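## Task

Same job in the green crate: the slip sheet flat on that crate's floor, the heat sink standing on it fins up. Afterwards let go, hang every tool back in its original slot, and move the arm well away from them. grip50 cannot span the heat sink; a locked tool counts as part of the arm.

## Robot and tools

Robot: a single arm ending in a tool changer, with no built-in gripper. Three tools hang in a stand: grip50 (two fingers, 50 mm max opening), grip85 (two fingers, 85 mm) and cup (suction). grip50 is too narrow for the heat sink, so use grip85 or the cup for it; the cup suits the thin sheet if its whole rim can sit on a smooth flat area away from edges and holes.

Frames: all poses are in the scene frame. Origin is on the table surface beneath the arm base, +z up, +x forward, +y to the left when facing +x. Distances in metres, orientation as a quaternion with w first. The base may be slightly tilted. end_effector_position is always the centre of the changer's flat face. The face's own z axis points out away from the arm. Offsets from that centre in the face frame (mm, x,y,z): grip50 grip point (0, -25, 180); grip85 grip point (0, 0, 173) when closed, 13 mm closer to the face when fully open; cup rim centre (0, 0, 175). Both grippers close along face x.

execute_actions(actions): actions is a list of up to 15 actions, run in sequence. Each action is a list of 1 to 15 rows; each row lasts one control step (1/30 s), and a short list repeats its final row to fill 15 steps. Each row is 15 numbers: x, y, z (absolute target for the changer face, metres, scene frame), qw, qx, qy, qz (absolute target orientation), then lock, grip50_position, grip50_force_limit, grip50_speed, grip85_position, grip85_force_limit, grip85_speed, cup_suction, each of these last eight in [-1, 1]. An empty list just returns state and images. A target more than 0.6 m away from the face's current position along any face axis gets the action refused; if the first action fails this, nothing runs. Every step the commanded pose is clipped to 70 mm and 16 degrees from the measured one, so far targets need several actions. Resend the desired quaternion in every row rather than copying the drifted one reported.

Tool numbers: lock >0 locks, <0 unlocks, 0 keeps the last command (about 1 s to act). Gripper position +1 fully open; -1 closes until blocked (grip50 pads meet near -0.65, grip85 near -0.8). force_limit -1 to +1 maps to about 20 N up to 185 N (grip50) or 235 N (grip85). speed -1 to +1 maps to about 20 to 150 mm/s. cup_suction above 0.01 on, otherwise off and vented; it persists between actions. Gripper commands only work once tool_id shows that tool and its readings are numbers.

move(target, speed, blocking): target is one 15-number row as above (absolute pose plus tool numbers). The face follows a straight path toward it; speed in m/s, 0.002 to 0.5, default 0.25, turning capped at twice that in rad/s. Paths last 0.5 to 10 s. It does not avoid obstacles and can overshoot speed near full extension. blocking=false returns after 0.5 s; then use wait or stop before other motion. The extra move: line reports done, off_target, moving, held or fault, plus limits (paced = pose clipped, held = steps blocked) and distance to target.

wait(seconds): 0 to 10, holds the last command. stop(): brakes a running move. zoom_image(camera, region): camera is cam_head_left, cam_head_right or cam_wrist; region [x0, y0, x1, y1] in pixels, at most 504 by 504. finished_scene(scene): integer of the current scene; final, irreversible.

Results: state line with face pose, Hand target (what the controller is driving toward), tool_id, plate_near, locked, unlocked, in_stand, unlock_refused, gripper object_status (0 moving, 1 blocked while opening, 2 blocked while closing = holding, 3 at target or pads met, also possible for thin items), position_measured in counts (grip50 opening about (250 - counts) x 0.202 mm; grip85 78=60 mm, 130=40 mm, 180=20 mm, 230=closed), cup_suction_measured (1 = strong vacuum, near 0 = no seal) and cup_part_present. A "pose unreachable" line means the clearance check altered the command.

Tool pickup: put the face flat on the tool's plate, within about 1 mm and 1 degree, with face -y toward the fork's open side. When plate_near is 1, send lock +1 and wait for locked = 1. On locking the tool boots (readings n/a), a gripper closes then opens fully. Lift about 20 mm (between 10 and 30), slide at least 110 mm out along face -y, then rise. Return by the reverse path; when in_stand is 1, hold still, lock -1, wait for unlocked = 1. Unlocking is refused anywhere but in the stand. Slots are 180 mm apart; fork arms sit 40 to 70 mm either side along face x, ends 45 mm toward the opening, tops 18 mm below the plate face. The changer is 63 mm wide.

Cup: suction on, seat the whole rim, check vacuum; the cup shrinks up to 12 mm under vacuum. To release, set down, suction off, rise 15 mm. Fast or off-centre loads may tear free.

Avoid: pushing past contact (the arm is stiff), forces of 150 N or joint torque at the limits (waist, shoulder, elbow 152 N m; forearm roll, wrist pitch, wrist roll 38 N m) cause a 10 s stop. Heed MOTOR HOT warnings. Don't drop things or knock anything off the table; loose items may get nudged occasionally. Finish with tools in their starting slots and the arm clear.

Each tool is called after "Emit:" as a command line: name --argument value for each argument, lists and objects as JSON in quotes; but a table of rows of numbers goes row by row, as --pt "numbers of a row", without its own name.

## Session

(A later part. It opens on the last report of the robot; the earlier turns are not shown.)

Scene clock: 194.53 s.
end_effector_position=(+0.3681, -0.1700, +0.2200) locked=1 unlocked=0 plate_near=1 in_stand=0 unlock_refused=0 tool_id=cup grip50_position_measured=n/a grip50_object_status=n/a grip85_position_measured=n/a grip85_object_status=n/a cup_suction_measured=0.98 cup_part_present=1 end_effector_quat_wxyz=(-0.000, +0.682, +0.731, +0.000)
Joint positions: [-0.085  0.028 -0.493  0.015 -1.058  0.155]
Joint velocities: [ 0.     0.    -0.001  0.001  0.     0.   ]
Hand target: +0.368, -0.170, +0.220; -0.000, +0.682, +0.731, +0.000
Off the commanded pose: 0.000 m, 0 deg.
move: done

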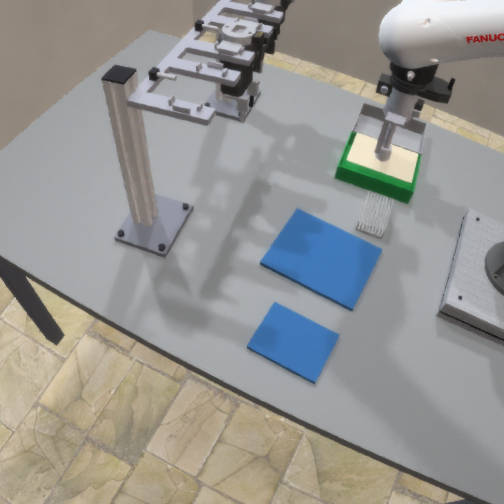

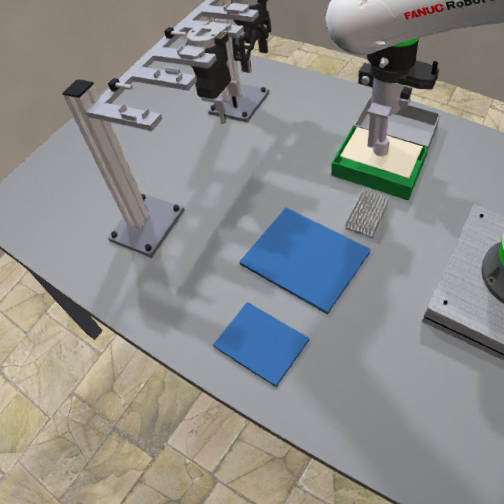

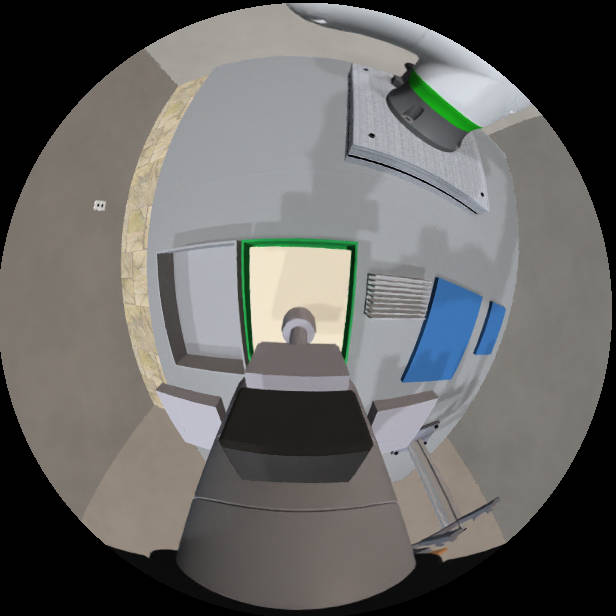

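Excellent.

Emit:
move --target '[0.369,-0.17,0.176,0,0.682,0.7314,0,0,1,0,0,1,0,0,1]' --speed 0.03

Emit:
execute_actions --actions '[[[0.369,-0.17,0.176,0,0.682,0.7314,0,0,1,0,0,1,0,0,0]],[[0.369,-0.17,0.176,0,0.682,0.7314,0,0,1,0,0,1,0,0,0]]]'

Emit:
move --target '[0.369,-0.17,0.25,0,0.682,0.7314,0,0,1,0,0,1,0,0,0]' --speed 0.08

Emit:
move --target '[0.5173,0.1481,0.383,0,0.6626,0.749,0,0,1,0,0,1,0,0,0]'

Emit:
move --target '[0.6562,0.1652,0.383,0,0.6626,0.749,0,0,1,0,0,1,0,0,0]' --speed 0.08

Emit:
move --target '[0.6562,0.1652,0.364,0,0.6626,0.749,0,0,1,0,0,1,0,0,0]' --speed 0.02

Emit:
zoom_image --camera "cam_head_right" --region '[300,80,460,250]'

Scene clock: 212.40 s.
end_effector_position=(+0.3691, -0.1700, +0.1760) locked=1 unlocked=0 plate_near=1 in_stand=0 unlock_refused=0 tool_id=cup grip50_position_measured=n/a grip50_object_status=n/a grip85_position_measured=n/a grip85_object_status=n/a cup_suction_measured=0.98 cup_part_present=1 end_effector_quat_wxyz=(+0.000, +0.682, +0.731, +0.000)
Joint positions: [-0.086  0.097 -0.541  0.017 -0.941  0.154]
Joint velocities: [-0.     0.     0.     0.001  0.     0.   ]
Hand target: +0.369, -0.170, +0.176; -0.000, +0.682, +0.731, +0.000
Off the commanded pose: 0.000 m, 0 deg.
move: done

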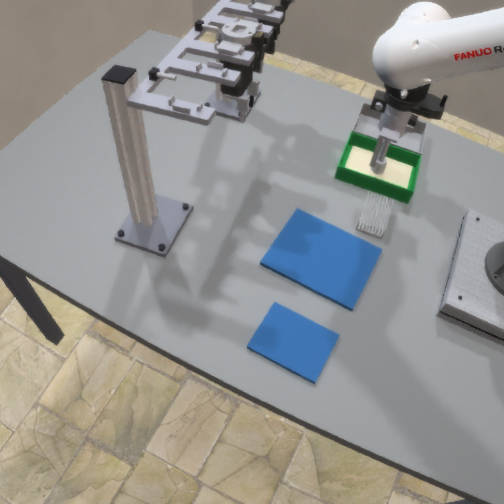

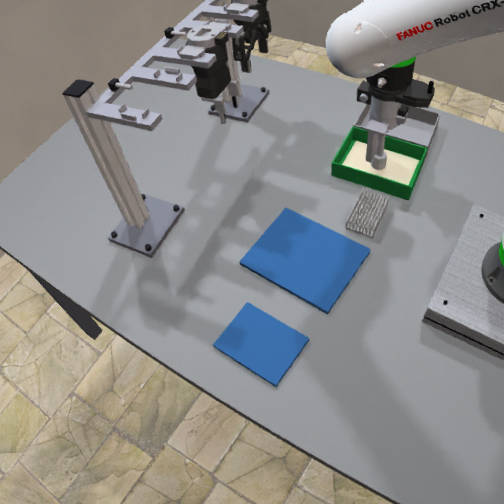

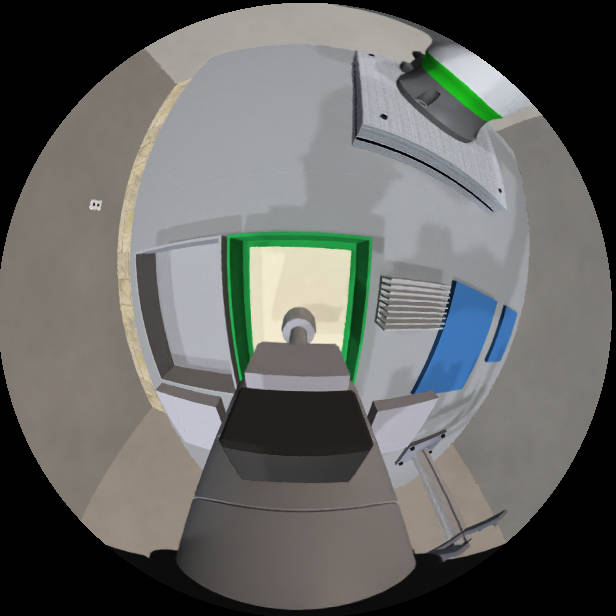

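Scene clock: 213.40 s.
end_effector_position=(+0.3690, -0.1700, +0.1760) locked=1 unlocked=0 plate_near=1 in_stand=0 unlock_refused=0 tool_id=cup grip50_position_measured=n/a grip50_object_status=n/a grip85_position_measured=n/a grip85_object_status=n/a cup_suction_measured=0.01 cup_part_present=0 end_effector_quat_wxyz=(+0.000, +0.682, +0.731, +0.000)
Joint positions: [-0.086  0.097 -0.542  0.017 -0.941  0.154]
Joint velocities: [-0.001 -0.    -0.002  0.    -0.     0.   ]
Hand target: +0.369, -0.170, +0.176; -0.000, +0.682, +0.731, -0.000
Off the commanded pose: 0.000 m, 0 deg.

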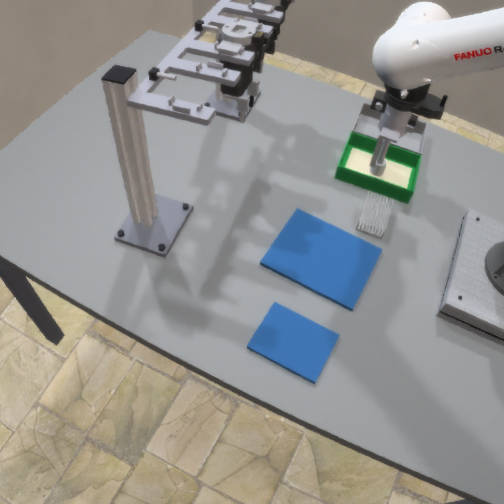

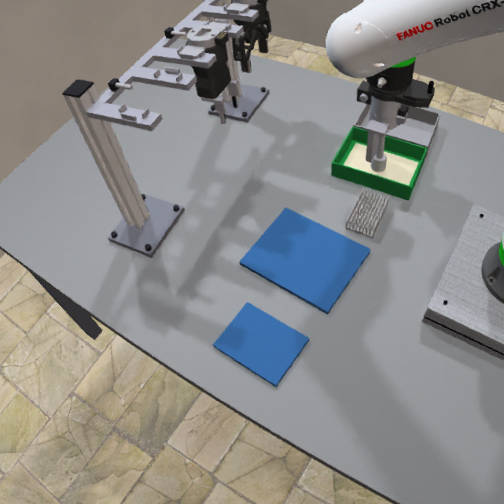

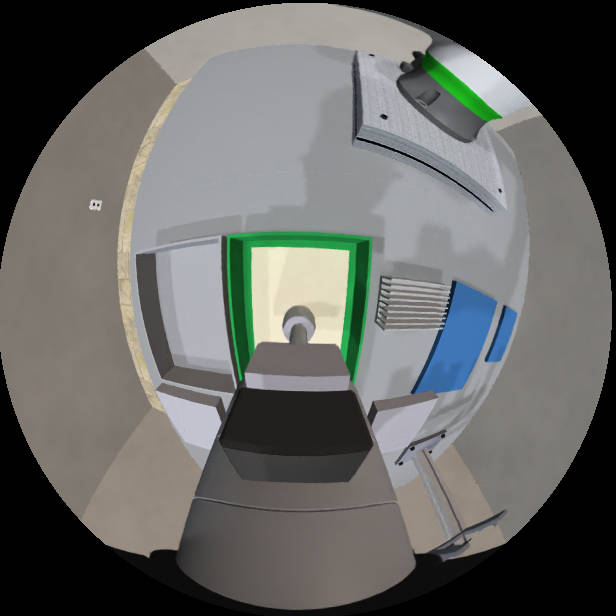

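Scene clock: 214.63 s.
end_effector_position=(+0.3688, -0.1700, +0.2499) locked=1 unlocked=0 plate_near=1 in_stand=0 unlock_refused=0 tool_id=cup grip50_position_measured=n/a grip50_object_status=n/a grip85_position_measured=n/a grip85_object_status=n/a cup_suction_measured=0.01 cup_part_present=0 end_effector_quat_wxyz=(-0.000, +0.682, +0.731, -0.000)
Joint positions: [-0.083 -0.007 -0.45   0.015 -1.137  0.155]
Joint velocities: [ 0.001 -0.     0.001  0.    -0.     0.   ]
Hand target: +0.369, -0.170, +0.250; +0.000, +0.682, +0.731, -0.000
Off the commanded pose: 0.000 m, 0 deg.
move: done

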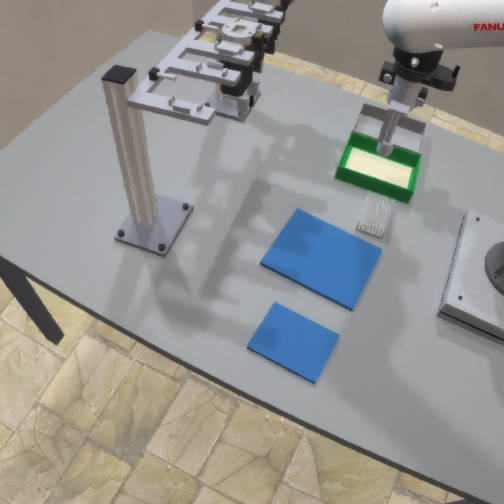

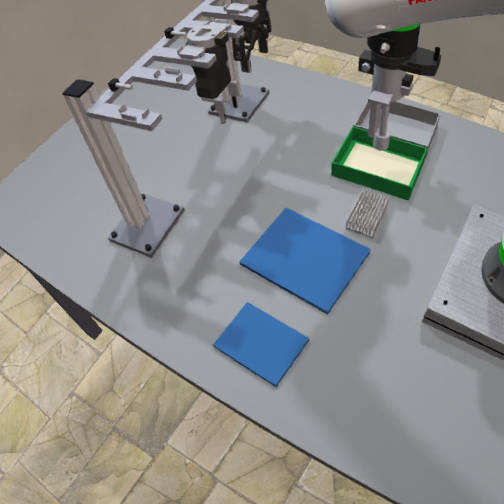

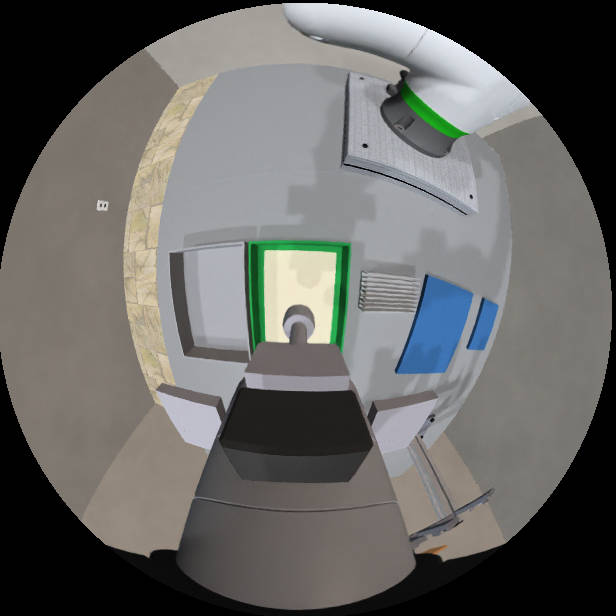

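Scene clock: 216.60 s.
end_effector_position=(+0.5165, +0.1479, +0.3834) locked=1 unlocked=0 plate_near=1 in_stand=0 unlock_refused=0 tool_id=cup grip50_position_measured=n/a grip50_object_status=n/a grip85_position_measured=n/a grip85_object_status=n/a cup_suction_measured=0.01 cup_part_present=0 end_effector_quat_wxyz=(-0.000, +0.663, +0.749, +0.000)
Joint positions: [ 0.538  0.248  0.148  0.005 -1.486 -0.408]
Joint velocities: [-0.001  0.001  0.002  0.    -0.    -0.   ]
Hand target: +0.517, +0.148, +0.383; -0.000, +0.663, +0.749, +0.000
Off the commanded pose: 0.001 m, 0 deg.
move: done

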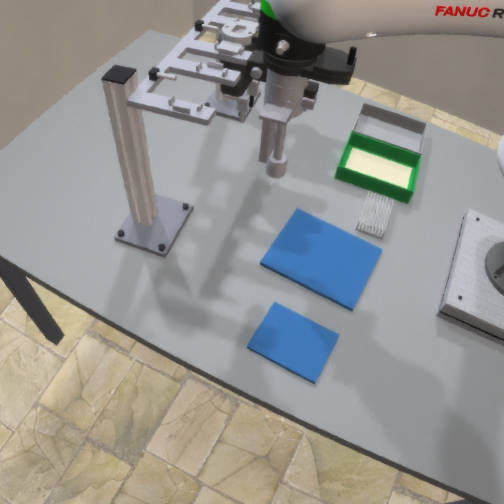

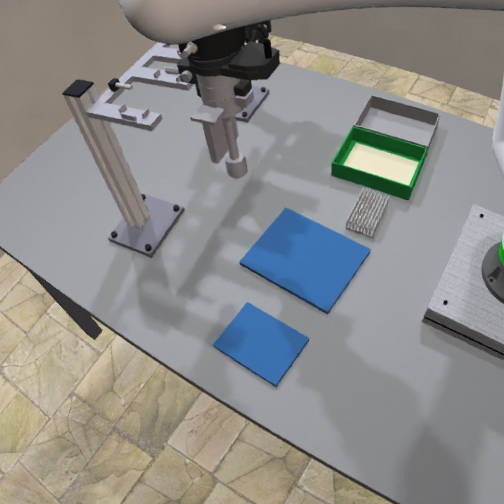

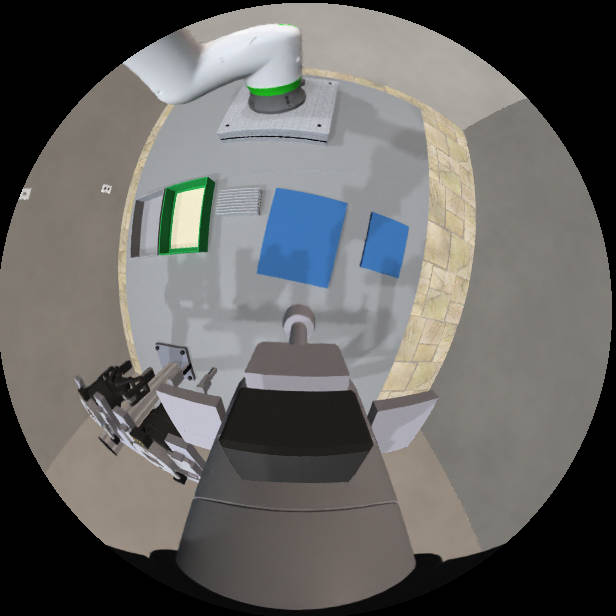

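Scene clock: 218.70 s.
end_effector_position=(+0.6562, +0.1655, +0.3835) locked=1 unlocked=0 plate_near=1 in_stand=0 unlock_refused=0 tool_id=cup grip50_position_measured=n/a grip50_object_status=n/a grip85_position_measured=n/a grip85_object_status=n/a cup_suction_measured=0.01 cup_part_present=0 end_effector_quat_wxyz=(+0.000, +0.663, +0.749, -0.000)
Joint positions: [ 0.455  0.63   0.681  0.007 -1.636 -0.324]
Joint velocities: [ 0.002  0.     0.    -0.001 -0.     0.   ]
Hand target: +0.656, +0.166, +0.383; +0.000, +0.663, +0.749, -0.000
Off the commanded pose: 0.001 m, 0 deg.
move: done

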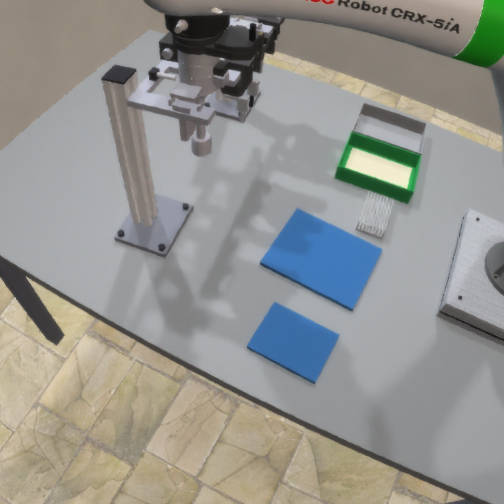

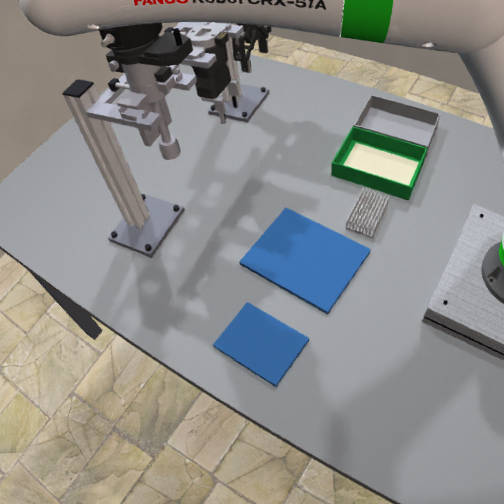

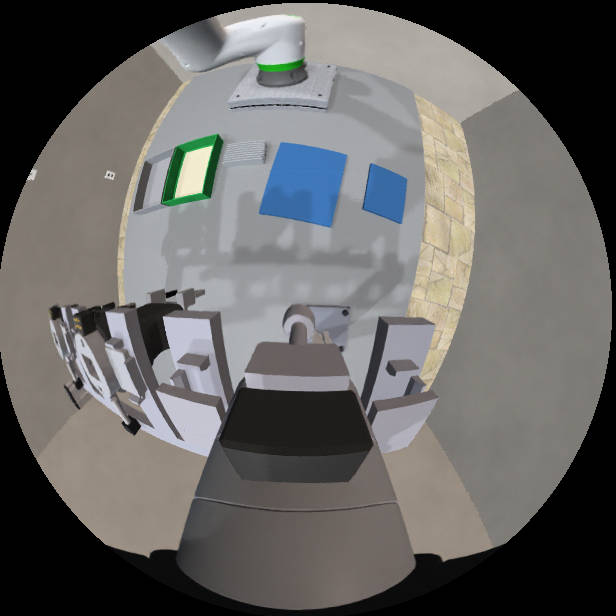

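Scene clock: 219.90 s.
end_effector_position=(+0.6562, +0.1652, +0.3640) locked=1 unlocked=0 plate_near=1 in_stand=1 unlock_refused=0 tool_id=cup grip50_position_measured=n/a grip50_object_status=n/a grip85_position_measured=n/a grip85_object_status=n/a cup_suction_measured=0.01 cup_part_present=0 end_effector_quat_wxyz=(-0.000, +0.663, +0.749, +0.000)
Joint positions: [ 0.454  0.628  0.632  0.007 -1.589 -0.323]
Joint velocities: [ 0.    -0.     0.001  0.002  0.001 -0.   ]
Hand target: +0.656, +0.165, +0.364; +0.000, +0.663, +0.749, -0.000
Off the commanded pose: 0.000 m, 0 deg.
move: done

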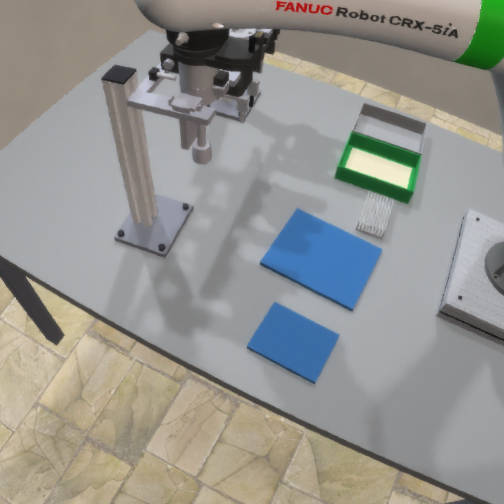

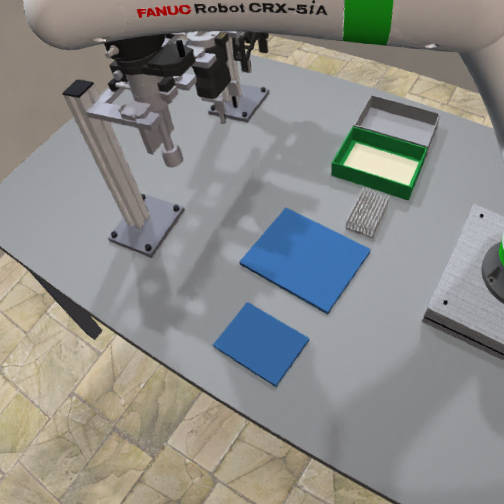

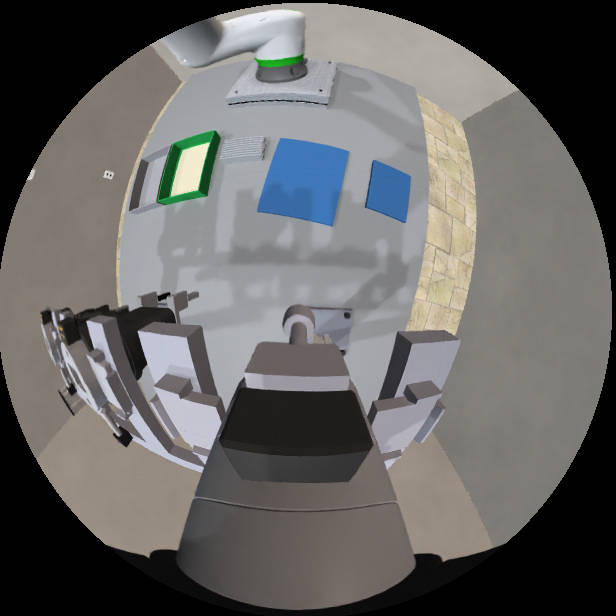

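Region (300, 80, 460, 250) of cam_head_right's 504x504 image, scaled by 2.965, with more detail than that image has; it fills the left 474 columns of this view, and the rest is white.

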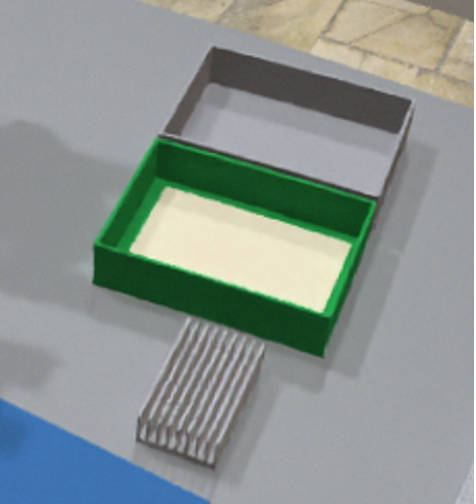

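Emit:
execute_actions --actions '[[[0.6562,0.1652,0.364,0,0.6626,0.749,0,-1,1,0,0,1,0,0,0]],[[0.6562,0.1652,0.364,0,0.6626,0.749,0,-1,1,0,0,1,0,0,0]],[[0.6562,0.1652,0.364,0,0.6626,0.749,0,-1,1,0,0,1,0,0,0]]]'

Emit:
move --target '[0.6562,0.1652,0.40,0,0.6626,0.749,0,0,1,0,0,1,0,0,0]' --speed 0.08

Emit:
move --target '[0.7017,-0.1918,0.40,0,0.6626,0.749,0,0,1,0,0,1,0,0,0]'

Emit:
move --target '[0.7017,-0.1918,0.368,0,0.6626,0.749,0,0,1,0,0,1,0,0,0]' --speed 0.04

Emit:
move --target '[0.7017,-0.1918,0.3634,0,0.6626,0.749,0,0,1,0,0,1,0,0,0]' --speed 0.006

Emit:
execute_actions --actions '[[[0.7017,-0.1918,0.3634,0,0.6626,0.749,0,1,1,0,0,1,0,0,0]],[[0.7017,-0.1918,0.3634,0,0.6626,0.749,0,1,1,0,0,1,0,0,0]],[[0.7017,-0.1918,0.3634,0,0.6626,0.749,0,1,1,0,0,1,0,0,0]]]'

Scene clock: 234.97 s.
end_effector_position=(+0.6562, +0.1652, +0.3640) locked=0 unlocked=1 plate_near=1 in_stand=1 unlock_refused=0 tool_id=none grip50_position_measured=n/a grip50_object_status=n/a grip85_position_measured=n/a grip85_object_status=n/a cup_suction_measured=n/a cup_part_present=n/a end_effector_quat_wxyz=(+0.000, +0.663, +0.749, +0.000)
Joint positions: [ 0.454  0.628  0.632  0.007 -1.589 -0.323]
Joint velocities: [ 0.     0.    -0.001 -0.001 -0.    -0.   ]
Hand target: +0.656, +0.165, +0.364; +0.000, +0.663, +0.749, +0.000
Off the commanded pose: 0.000 m, 0 deg.

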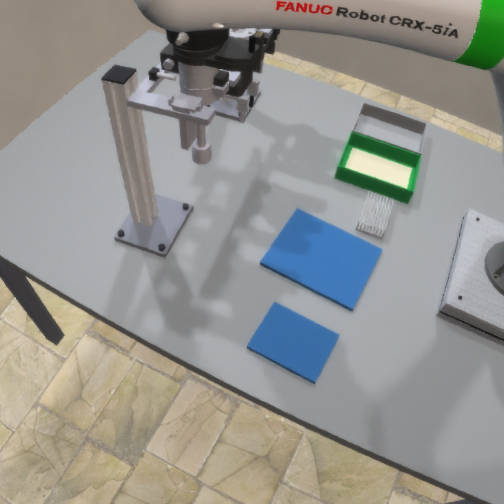

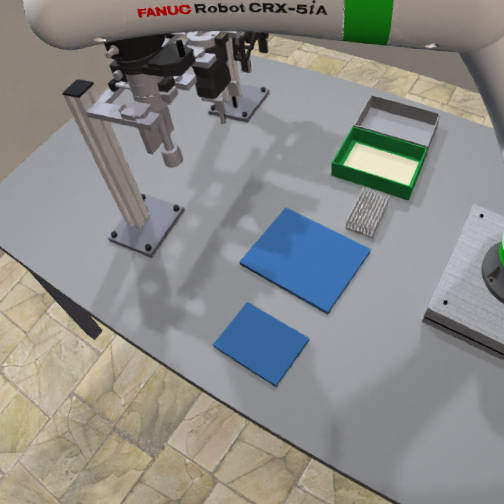

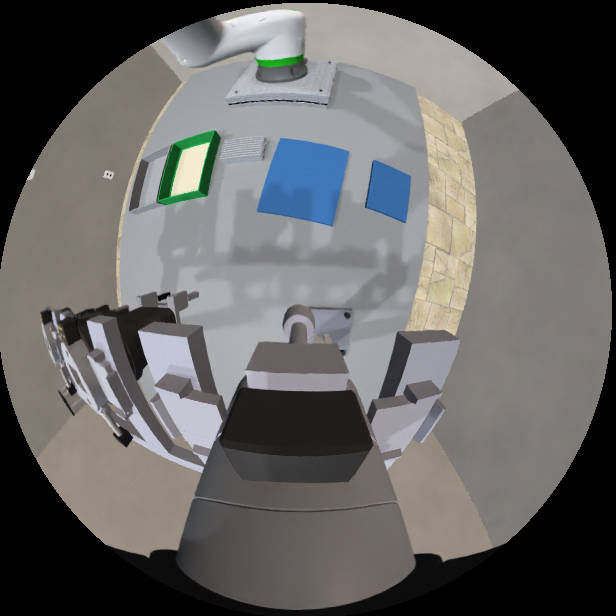

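Scene clock: 235.73 s.
end_effector_position=(+0.6562, +0.1651, +0.4000) locked=0 unlocked=1 plate_near=0 in_stand=0 unlock_refused=0 tool_id=none grip50_position_measured=n/a grip50_object_status=n/a grip85_position_measured=n/a grip85_object_status=n/a cup_suction_measured=n/a cup_part_present=n/a end_effector_quat_wxyz=(+0.000, +0.663, +0.749, -0.000)
Joint positions: [ 0.454  0.634  0.726  0.007 -1.677 -0.323]
Joint velocities: [ 0.    -0.     0.002  0.    -0.     0.   ]
Hand target: +0.656, +0.165, +0.400; -0.000, +0.663, +0.749, +0.000
Off the commanded pose: 0.000 m, 0 deg.
move: done

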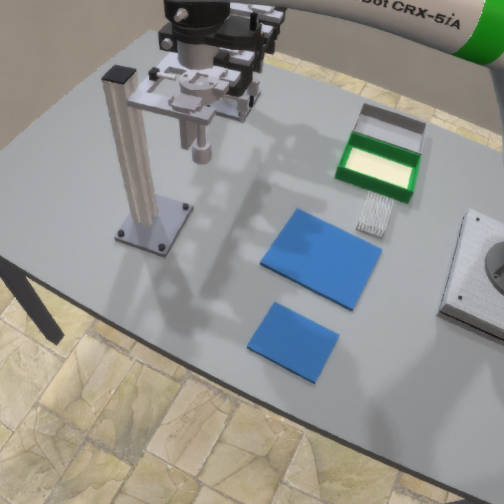

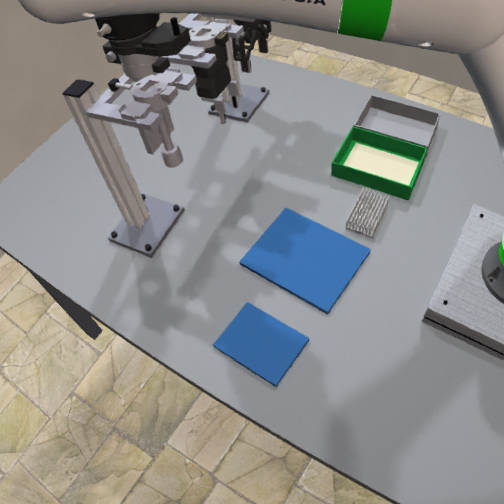

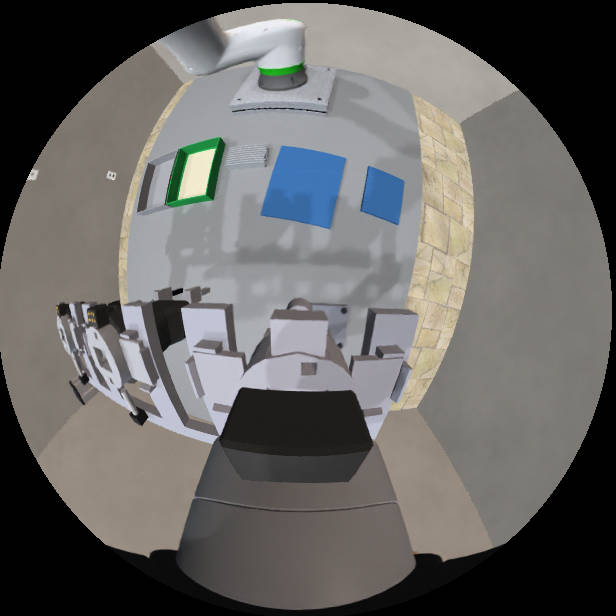

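Scene clock: 237.63 s.
end_effector_position=(+0.7023, -0.1912, +0.4002) locked=0 unlocked=1 plate_near=0 in_stand=0 unlock_refused=0 tool_id=none grip50_position_measured=n/a grip50_object_status=n/a grip85_position_measured=n/a grip85_object_status=n/a cup_suction_measured=n/a cup_part_present=n/a end_effector_quat_wxyz=(+0.000, +0.663, +0.749, -0.000)
Joint positions: [-0.067  0.822  1.043  0.014 -1.8    0.201]
Joint velocities: [-0.003  0.001  0.002 -0.001 -0.002  0.   ]
Hand target: +0.702, -0.191, +0.400; +0.000, +0.663, +0.749, -0.000
Off the commanded pose: 0.001 m, 0 deg.
move: done

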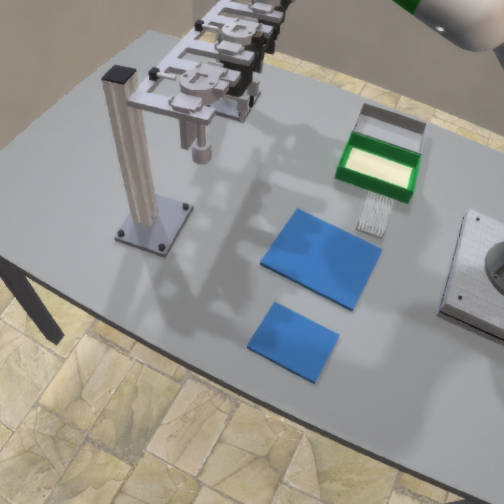

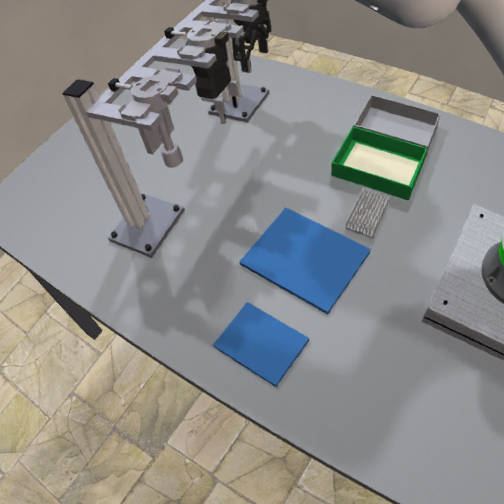

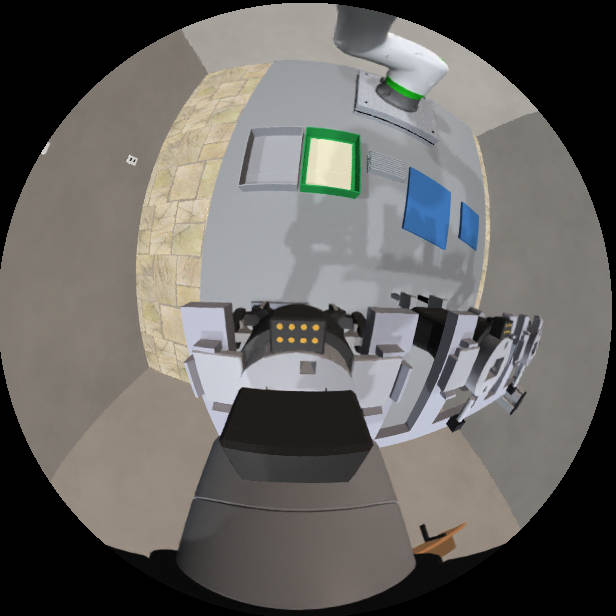

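Scene clock: 238.70 s.
end_effector_position=(+0.7018, -0.1918, +0.3680) locked=0 unlocked=1 plate_near=0 in_stand=0 unlock_refused=0 tool_id=none grip50_position_measured=n/a grip50_object_status=n/a grip85_position_measured=n/a grip85_object_status=n/a cup_suction_measured=n/a cup_part_present=n/a end_effector_quat_wxyz=(-0.000, +0.663, +0.749, +0.000)
Joint positions: [-0.069  0.795  0.92   0.013 -1.705  0.201]
Joint velocities: [ 0.    -0.    -0.     0.     0.001  0.   ]
Hand target: +0.702, -0.192, +0.368; +0.000, +0.663, +0.749, -0.000
Off the commanded pose: 0.000 m, 0 deg.
move: done

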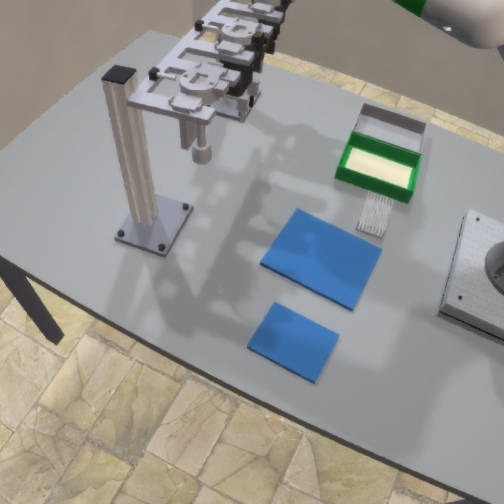

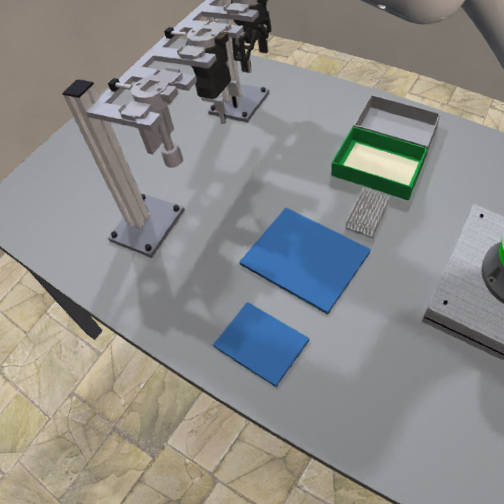

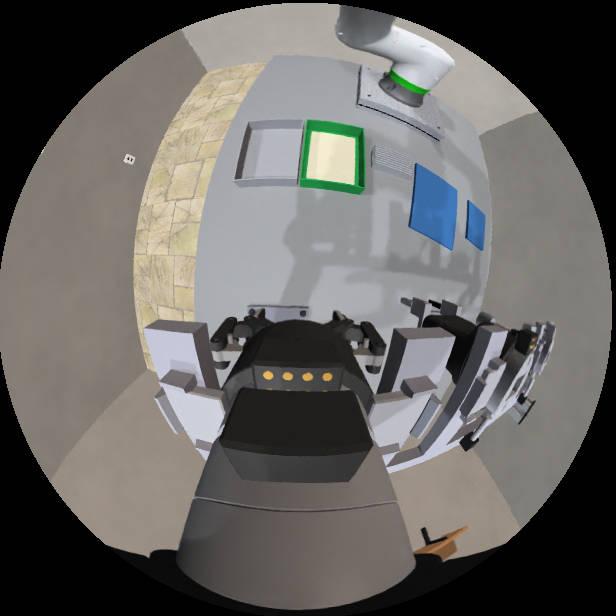

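Scene clock: 239.70 s.
end_effector_position=(+0.7017, -0.1918, +0.3635) locked=0 unlocked=1 plate_near=1 in_stand=1 unlock_refused=0 tool_id=none grip50_position_measured=n/a grip50_object_status=n/a grip85_position_measured=n/a grip85_object_status=n/a cup_suction_measured=n/a cup_part_present=n/a end_effector_quat_wxyz=(+0.000, +0.663, +0.749, +0.000)
Joint positions: [-0.069  0.792  0.905  0.013 -1.692  0.201]
Joint velocities: [-0.001 -0.     0.    -0.     0.     0.   ]
Hand target: +0.702, -0.192, +0.363; +0.000, +0.663, +0.749, -0.000
Off the commanded pose: 0.000 m, 0 deg.
move: done

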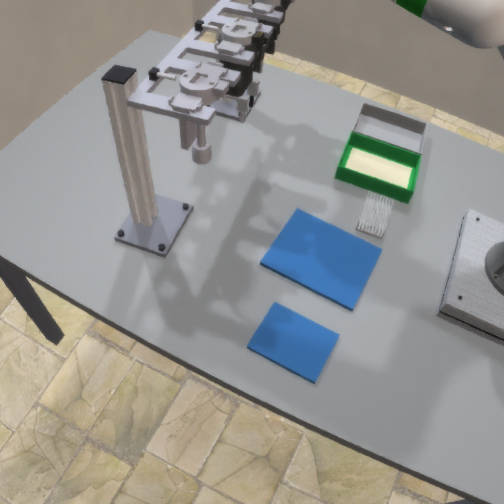

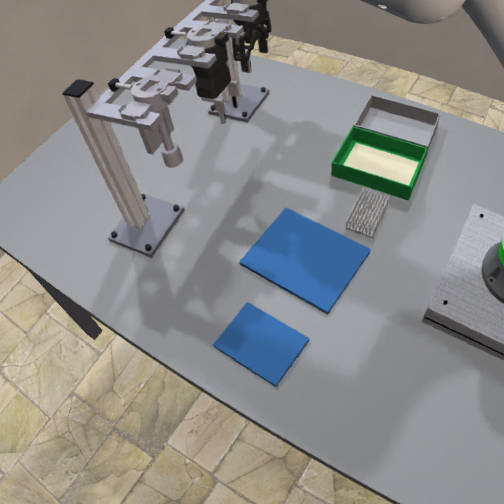

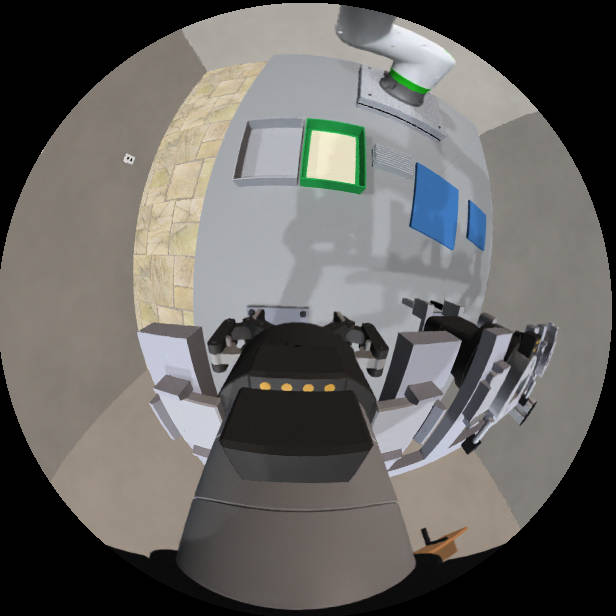

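Scene clock: 241.20 s.
end_effector_position=(+0.7017, -0.1918, +0.3635) locked=1 unlocked=0 plate_near=1 in_stand=1 unlock_refused=0 tool_id=grip85 grip50_position_measured=n/a grip50_object_status=n/a grip85_position_measured=n/a grip85_object_status=n/a cup_suction_measured=n/a cup_part_present=n/a end_effector_quat_wxyz=(+0.000, +0.663, +0.749, +0.000)
Joint positions: [-0.069  0.792  0.905  0.013 -1.692  0.201]
Joint velocities: [ 0.002 -0.     0.001  0.001  0.    -0.   ]
Hand target: +0.702, -0.192, +0.363; +0.000, +0.663, +0.749, -0.000
Off the commanded pose: 0.000 m, 0 deg.

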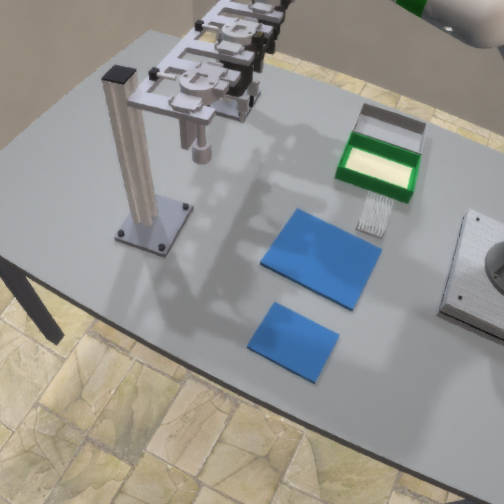

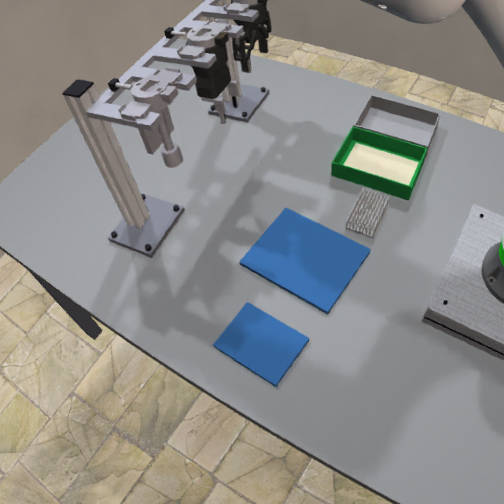

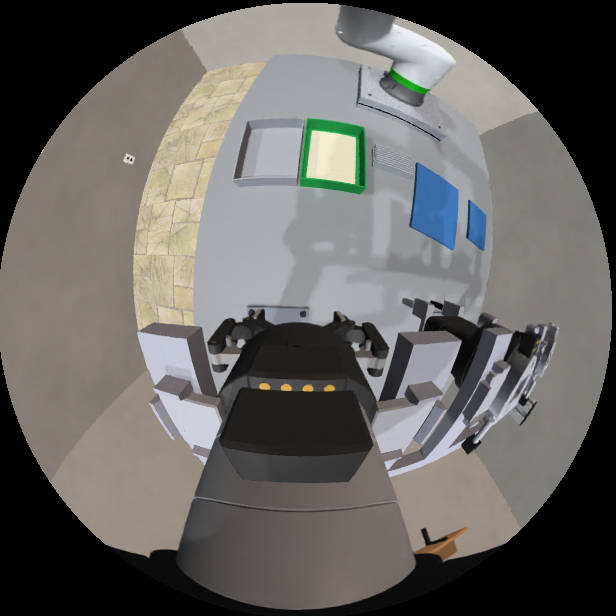

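Emit:
move --target '[0.7017,-0.1918,0.383,0,0.6626,0.749,0,0,1,0,0,1,0,0,0]' --speed 0.05

Emit:
move --target '[0.5628,-0.2089,0.383,0,0.6626,0.749,0,0,1,0,0,1,0,0,0]' --speed 0.12

Emit:
move --target '[0.33,-0.02,0.25,0,0.9994,0.035,0,0,1,0,0,1,-0.4,0,0]' --speed 0.3

Scene clock: 249.43 s.
end_effector_position=(+0.7016, -0.1919, +0.3830) locked=1 unlocked=0 plate_near=1 in_stand=0 unlock_refused=0 tool_id=grip85 grip50_position_measured=n/a grip50_object_status=n/a grip85_position_measured=3 grip85_object_status=3 cup_suction_measured=n/a cup_part_present=n/a end_effector_quat_wxyz=(+0.000, +0.663, +0.749, -0.000)
Joint positions: [-0.069  0.804  0.971  0.014 -1.746  0.202]
Joint velocities: [ 0.002  0.     0.001  0.001 -0.001 -0.   ]
Hand target: +0.702, -0.192, +0.383; -0.000, +0.663, +0.749, +0.000
Off the commanded pose: 0.000 m, 0 deg.
move: done

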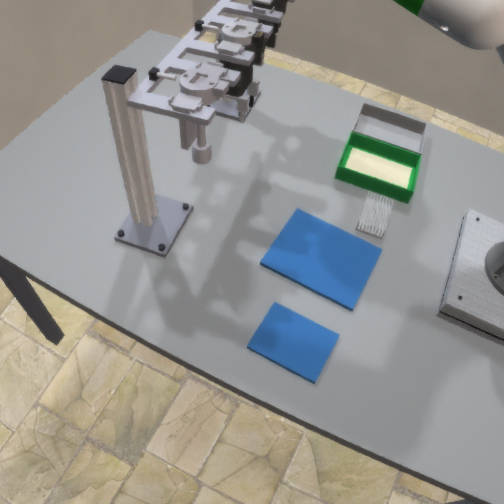

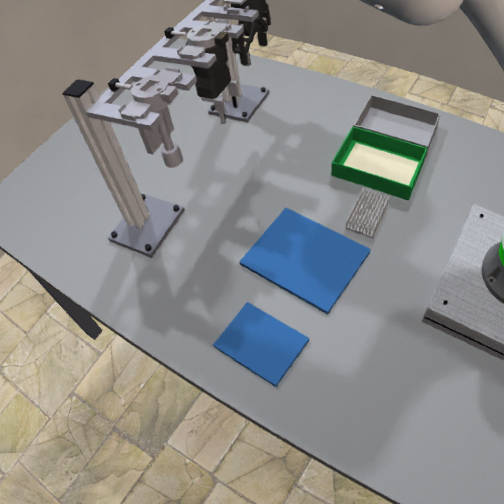

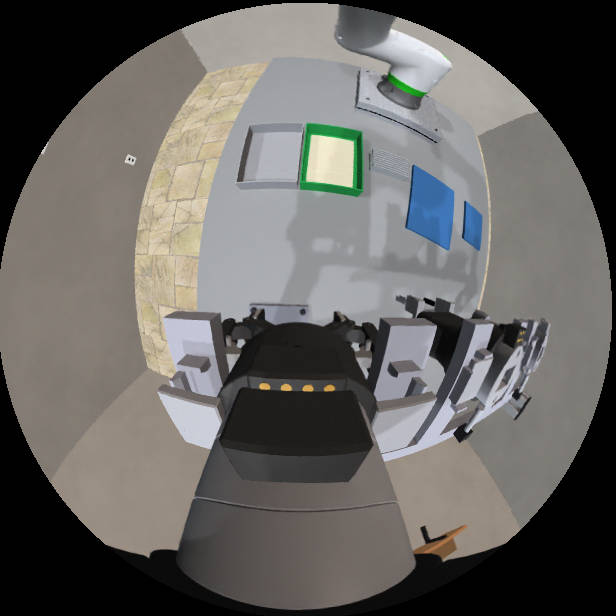

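Scene clock: 250.97 s.
end_effector_position=(+0.5628, -0.2091, +0.3826) locked=1 unlocked=0 plate_near=1 in_stand=0 unlock_refused=0 tool_id=grip85 grip50_position_measured=n/a grip50_object_status=n/a grip85_position_measured=3 grip85_object_status=3 cup_suction_measured=n/a cup_part_present=n/a end_effector_quat_wxyz=(-0.000, +0.663, +0.749, -0.000)
Joint positions: [-0.116  0.399  0.35   0.014 -1.53   0.247]
Joint velocities: [-0.    -0.001  0.001 -0.    -0.    -0.   ]
Hand target: +0.563, -0.209, +0.383; +0.000, +0.663, +0.749, -0.000
Off the commanded pose: 0.000 m, 0 deg.
move: done

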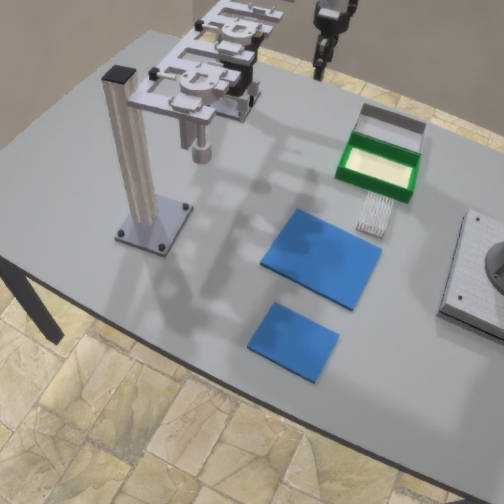

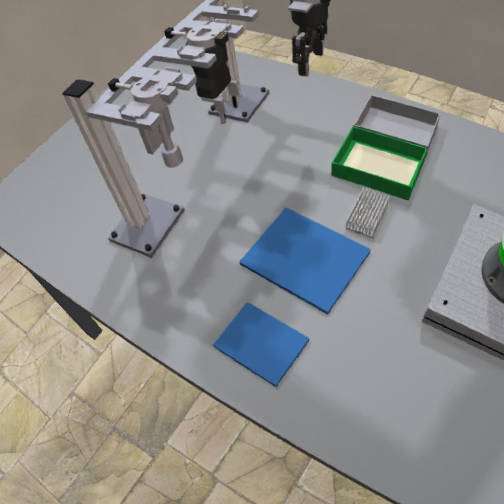

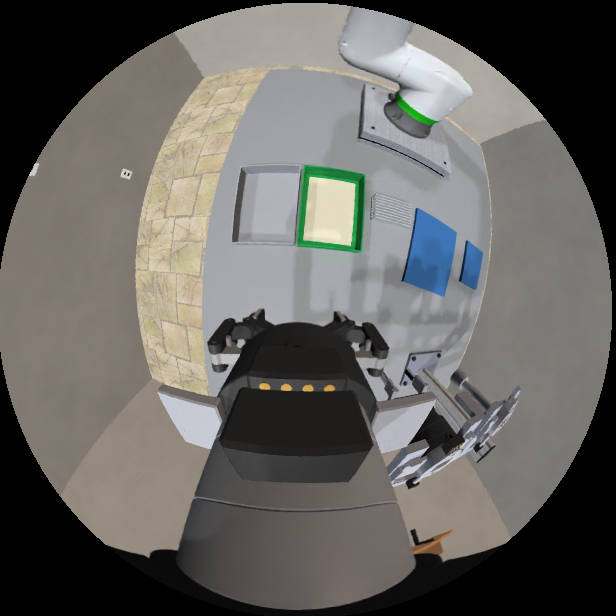

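Scene clock: 254.10 s.
end_effector_position=(+0.3300, -0.0207, +0.2492) locked=1 unlocked=0 plate_near=1 in_stand=0 unlock_refused=0 tool_id=grip85 grip50_position_measured=n/a grip50_object_status=n/a grip85_position_measured=3 grip85_object_status=3 cup_suction_measured=n/a cup_part_present=n/a end_effector_quat_wxyz=(-0.000, +0.999, +0.035, +0.000)
Joint positions: [ 0.361 -0.207 -0.631  0.009 -1.16  -1.856]
Joint velocities: [ 0.001 -0.    -0.001  0.001  0.    -0.002]
Hand target: +0.330, -0.021, +0.249; -0.000, +0.999, +0.035, +0.000
Off the commanded pose: 0.001 m, 0 deg.
move: done

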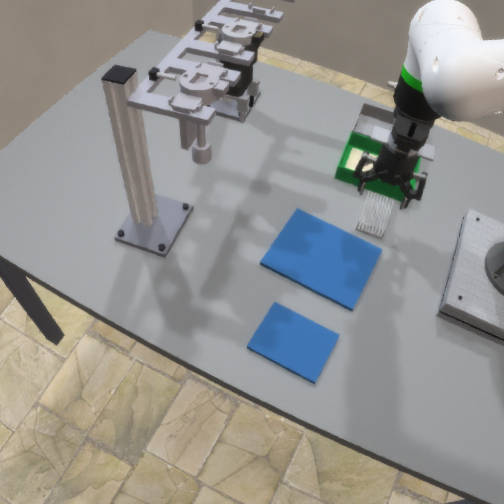

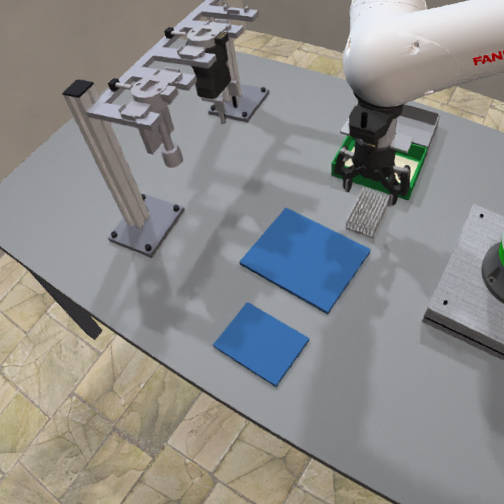

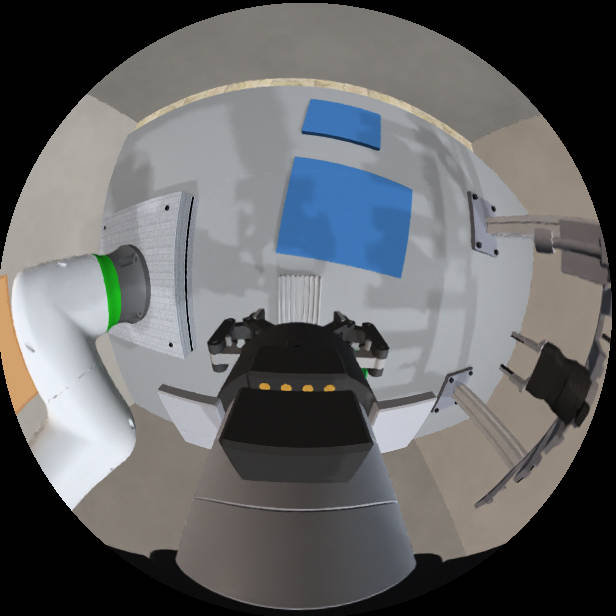

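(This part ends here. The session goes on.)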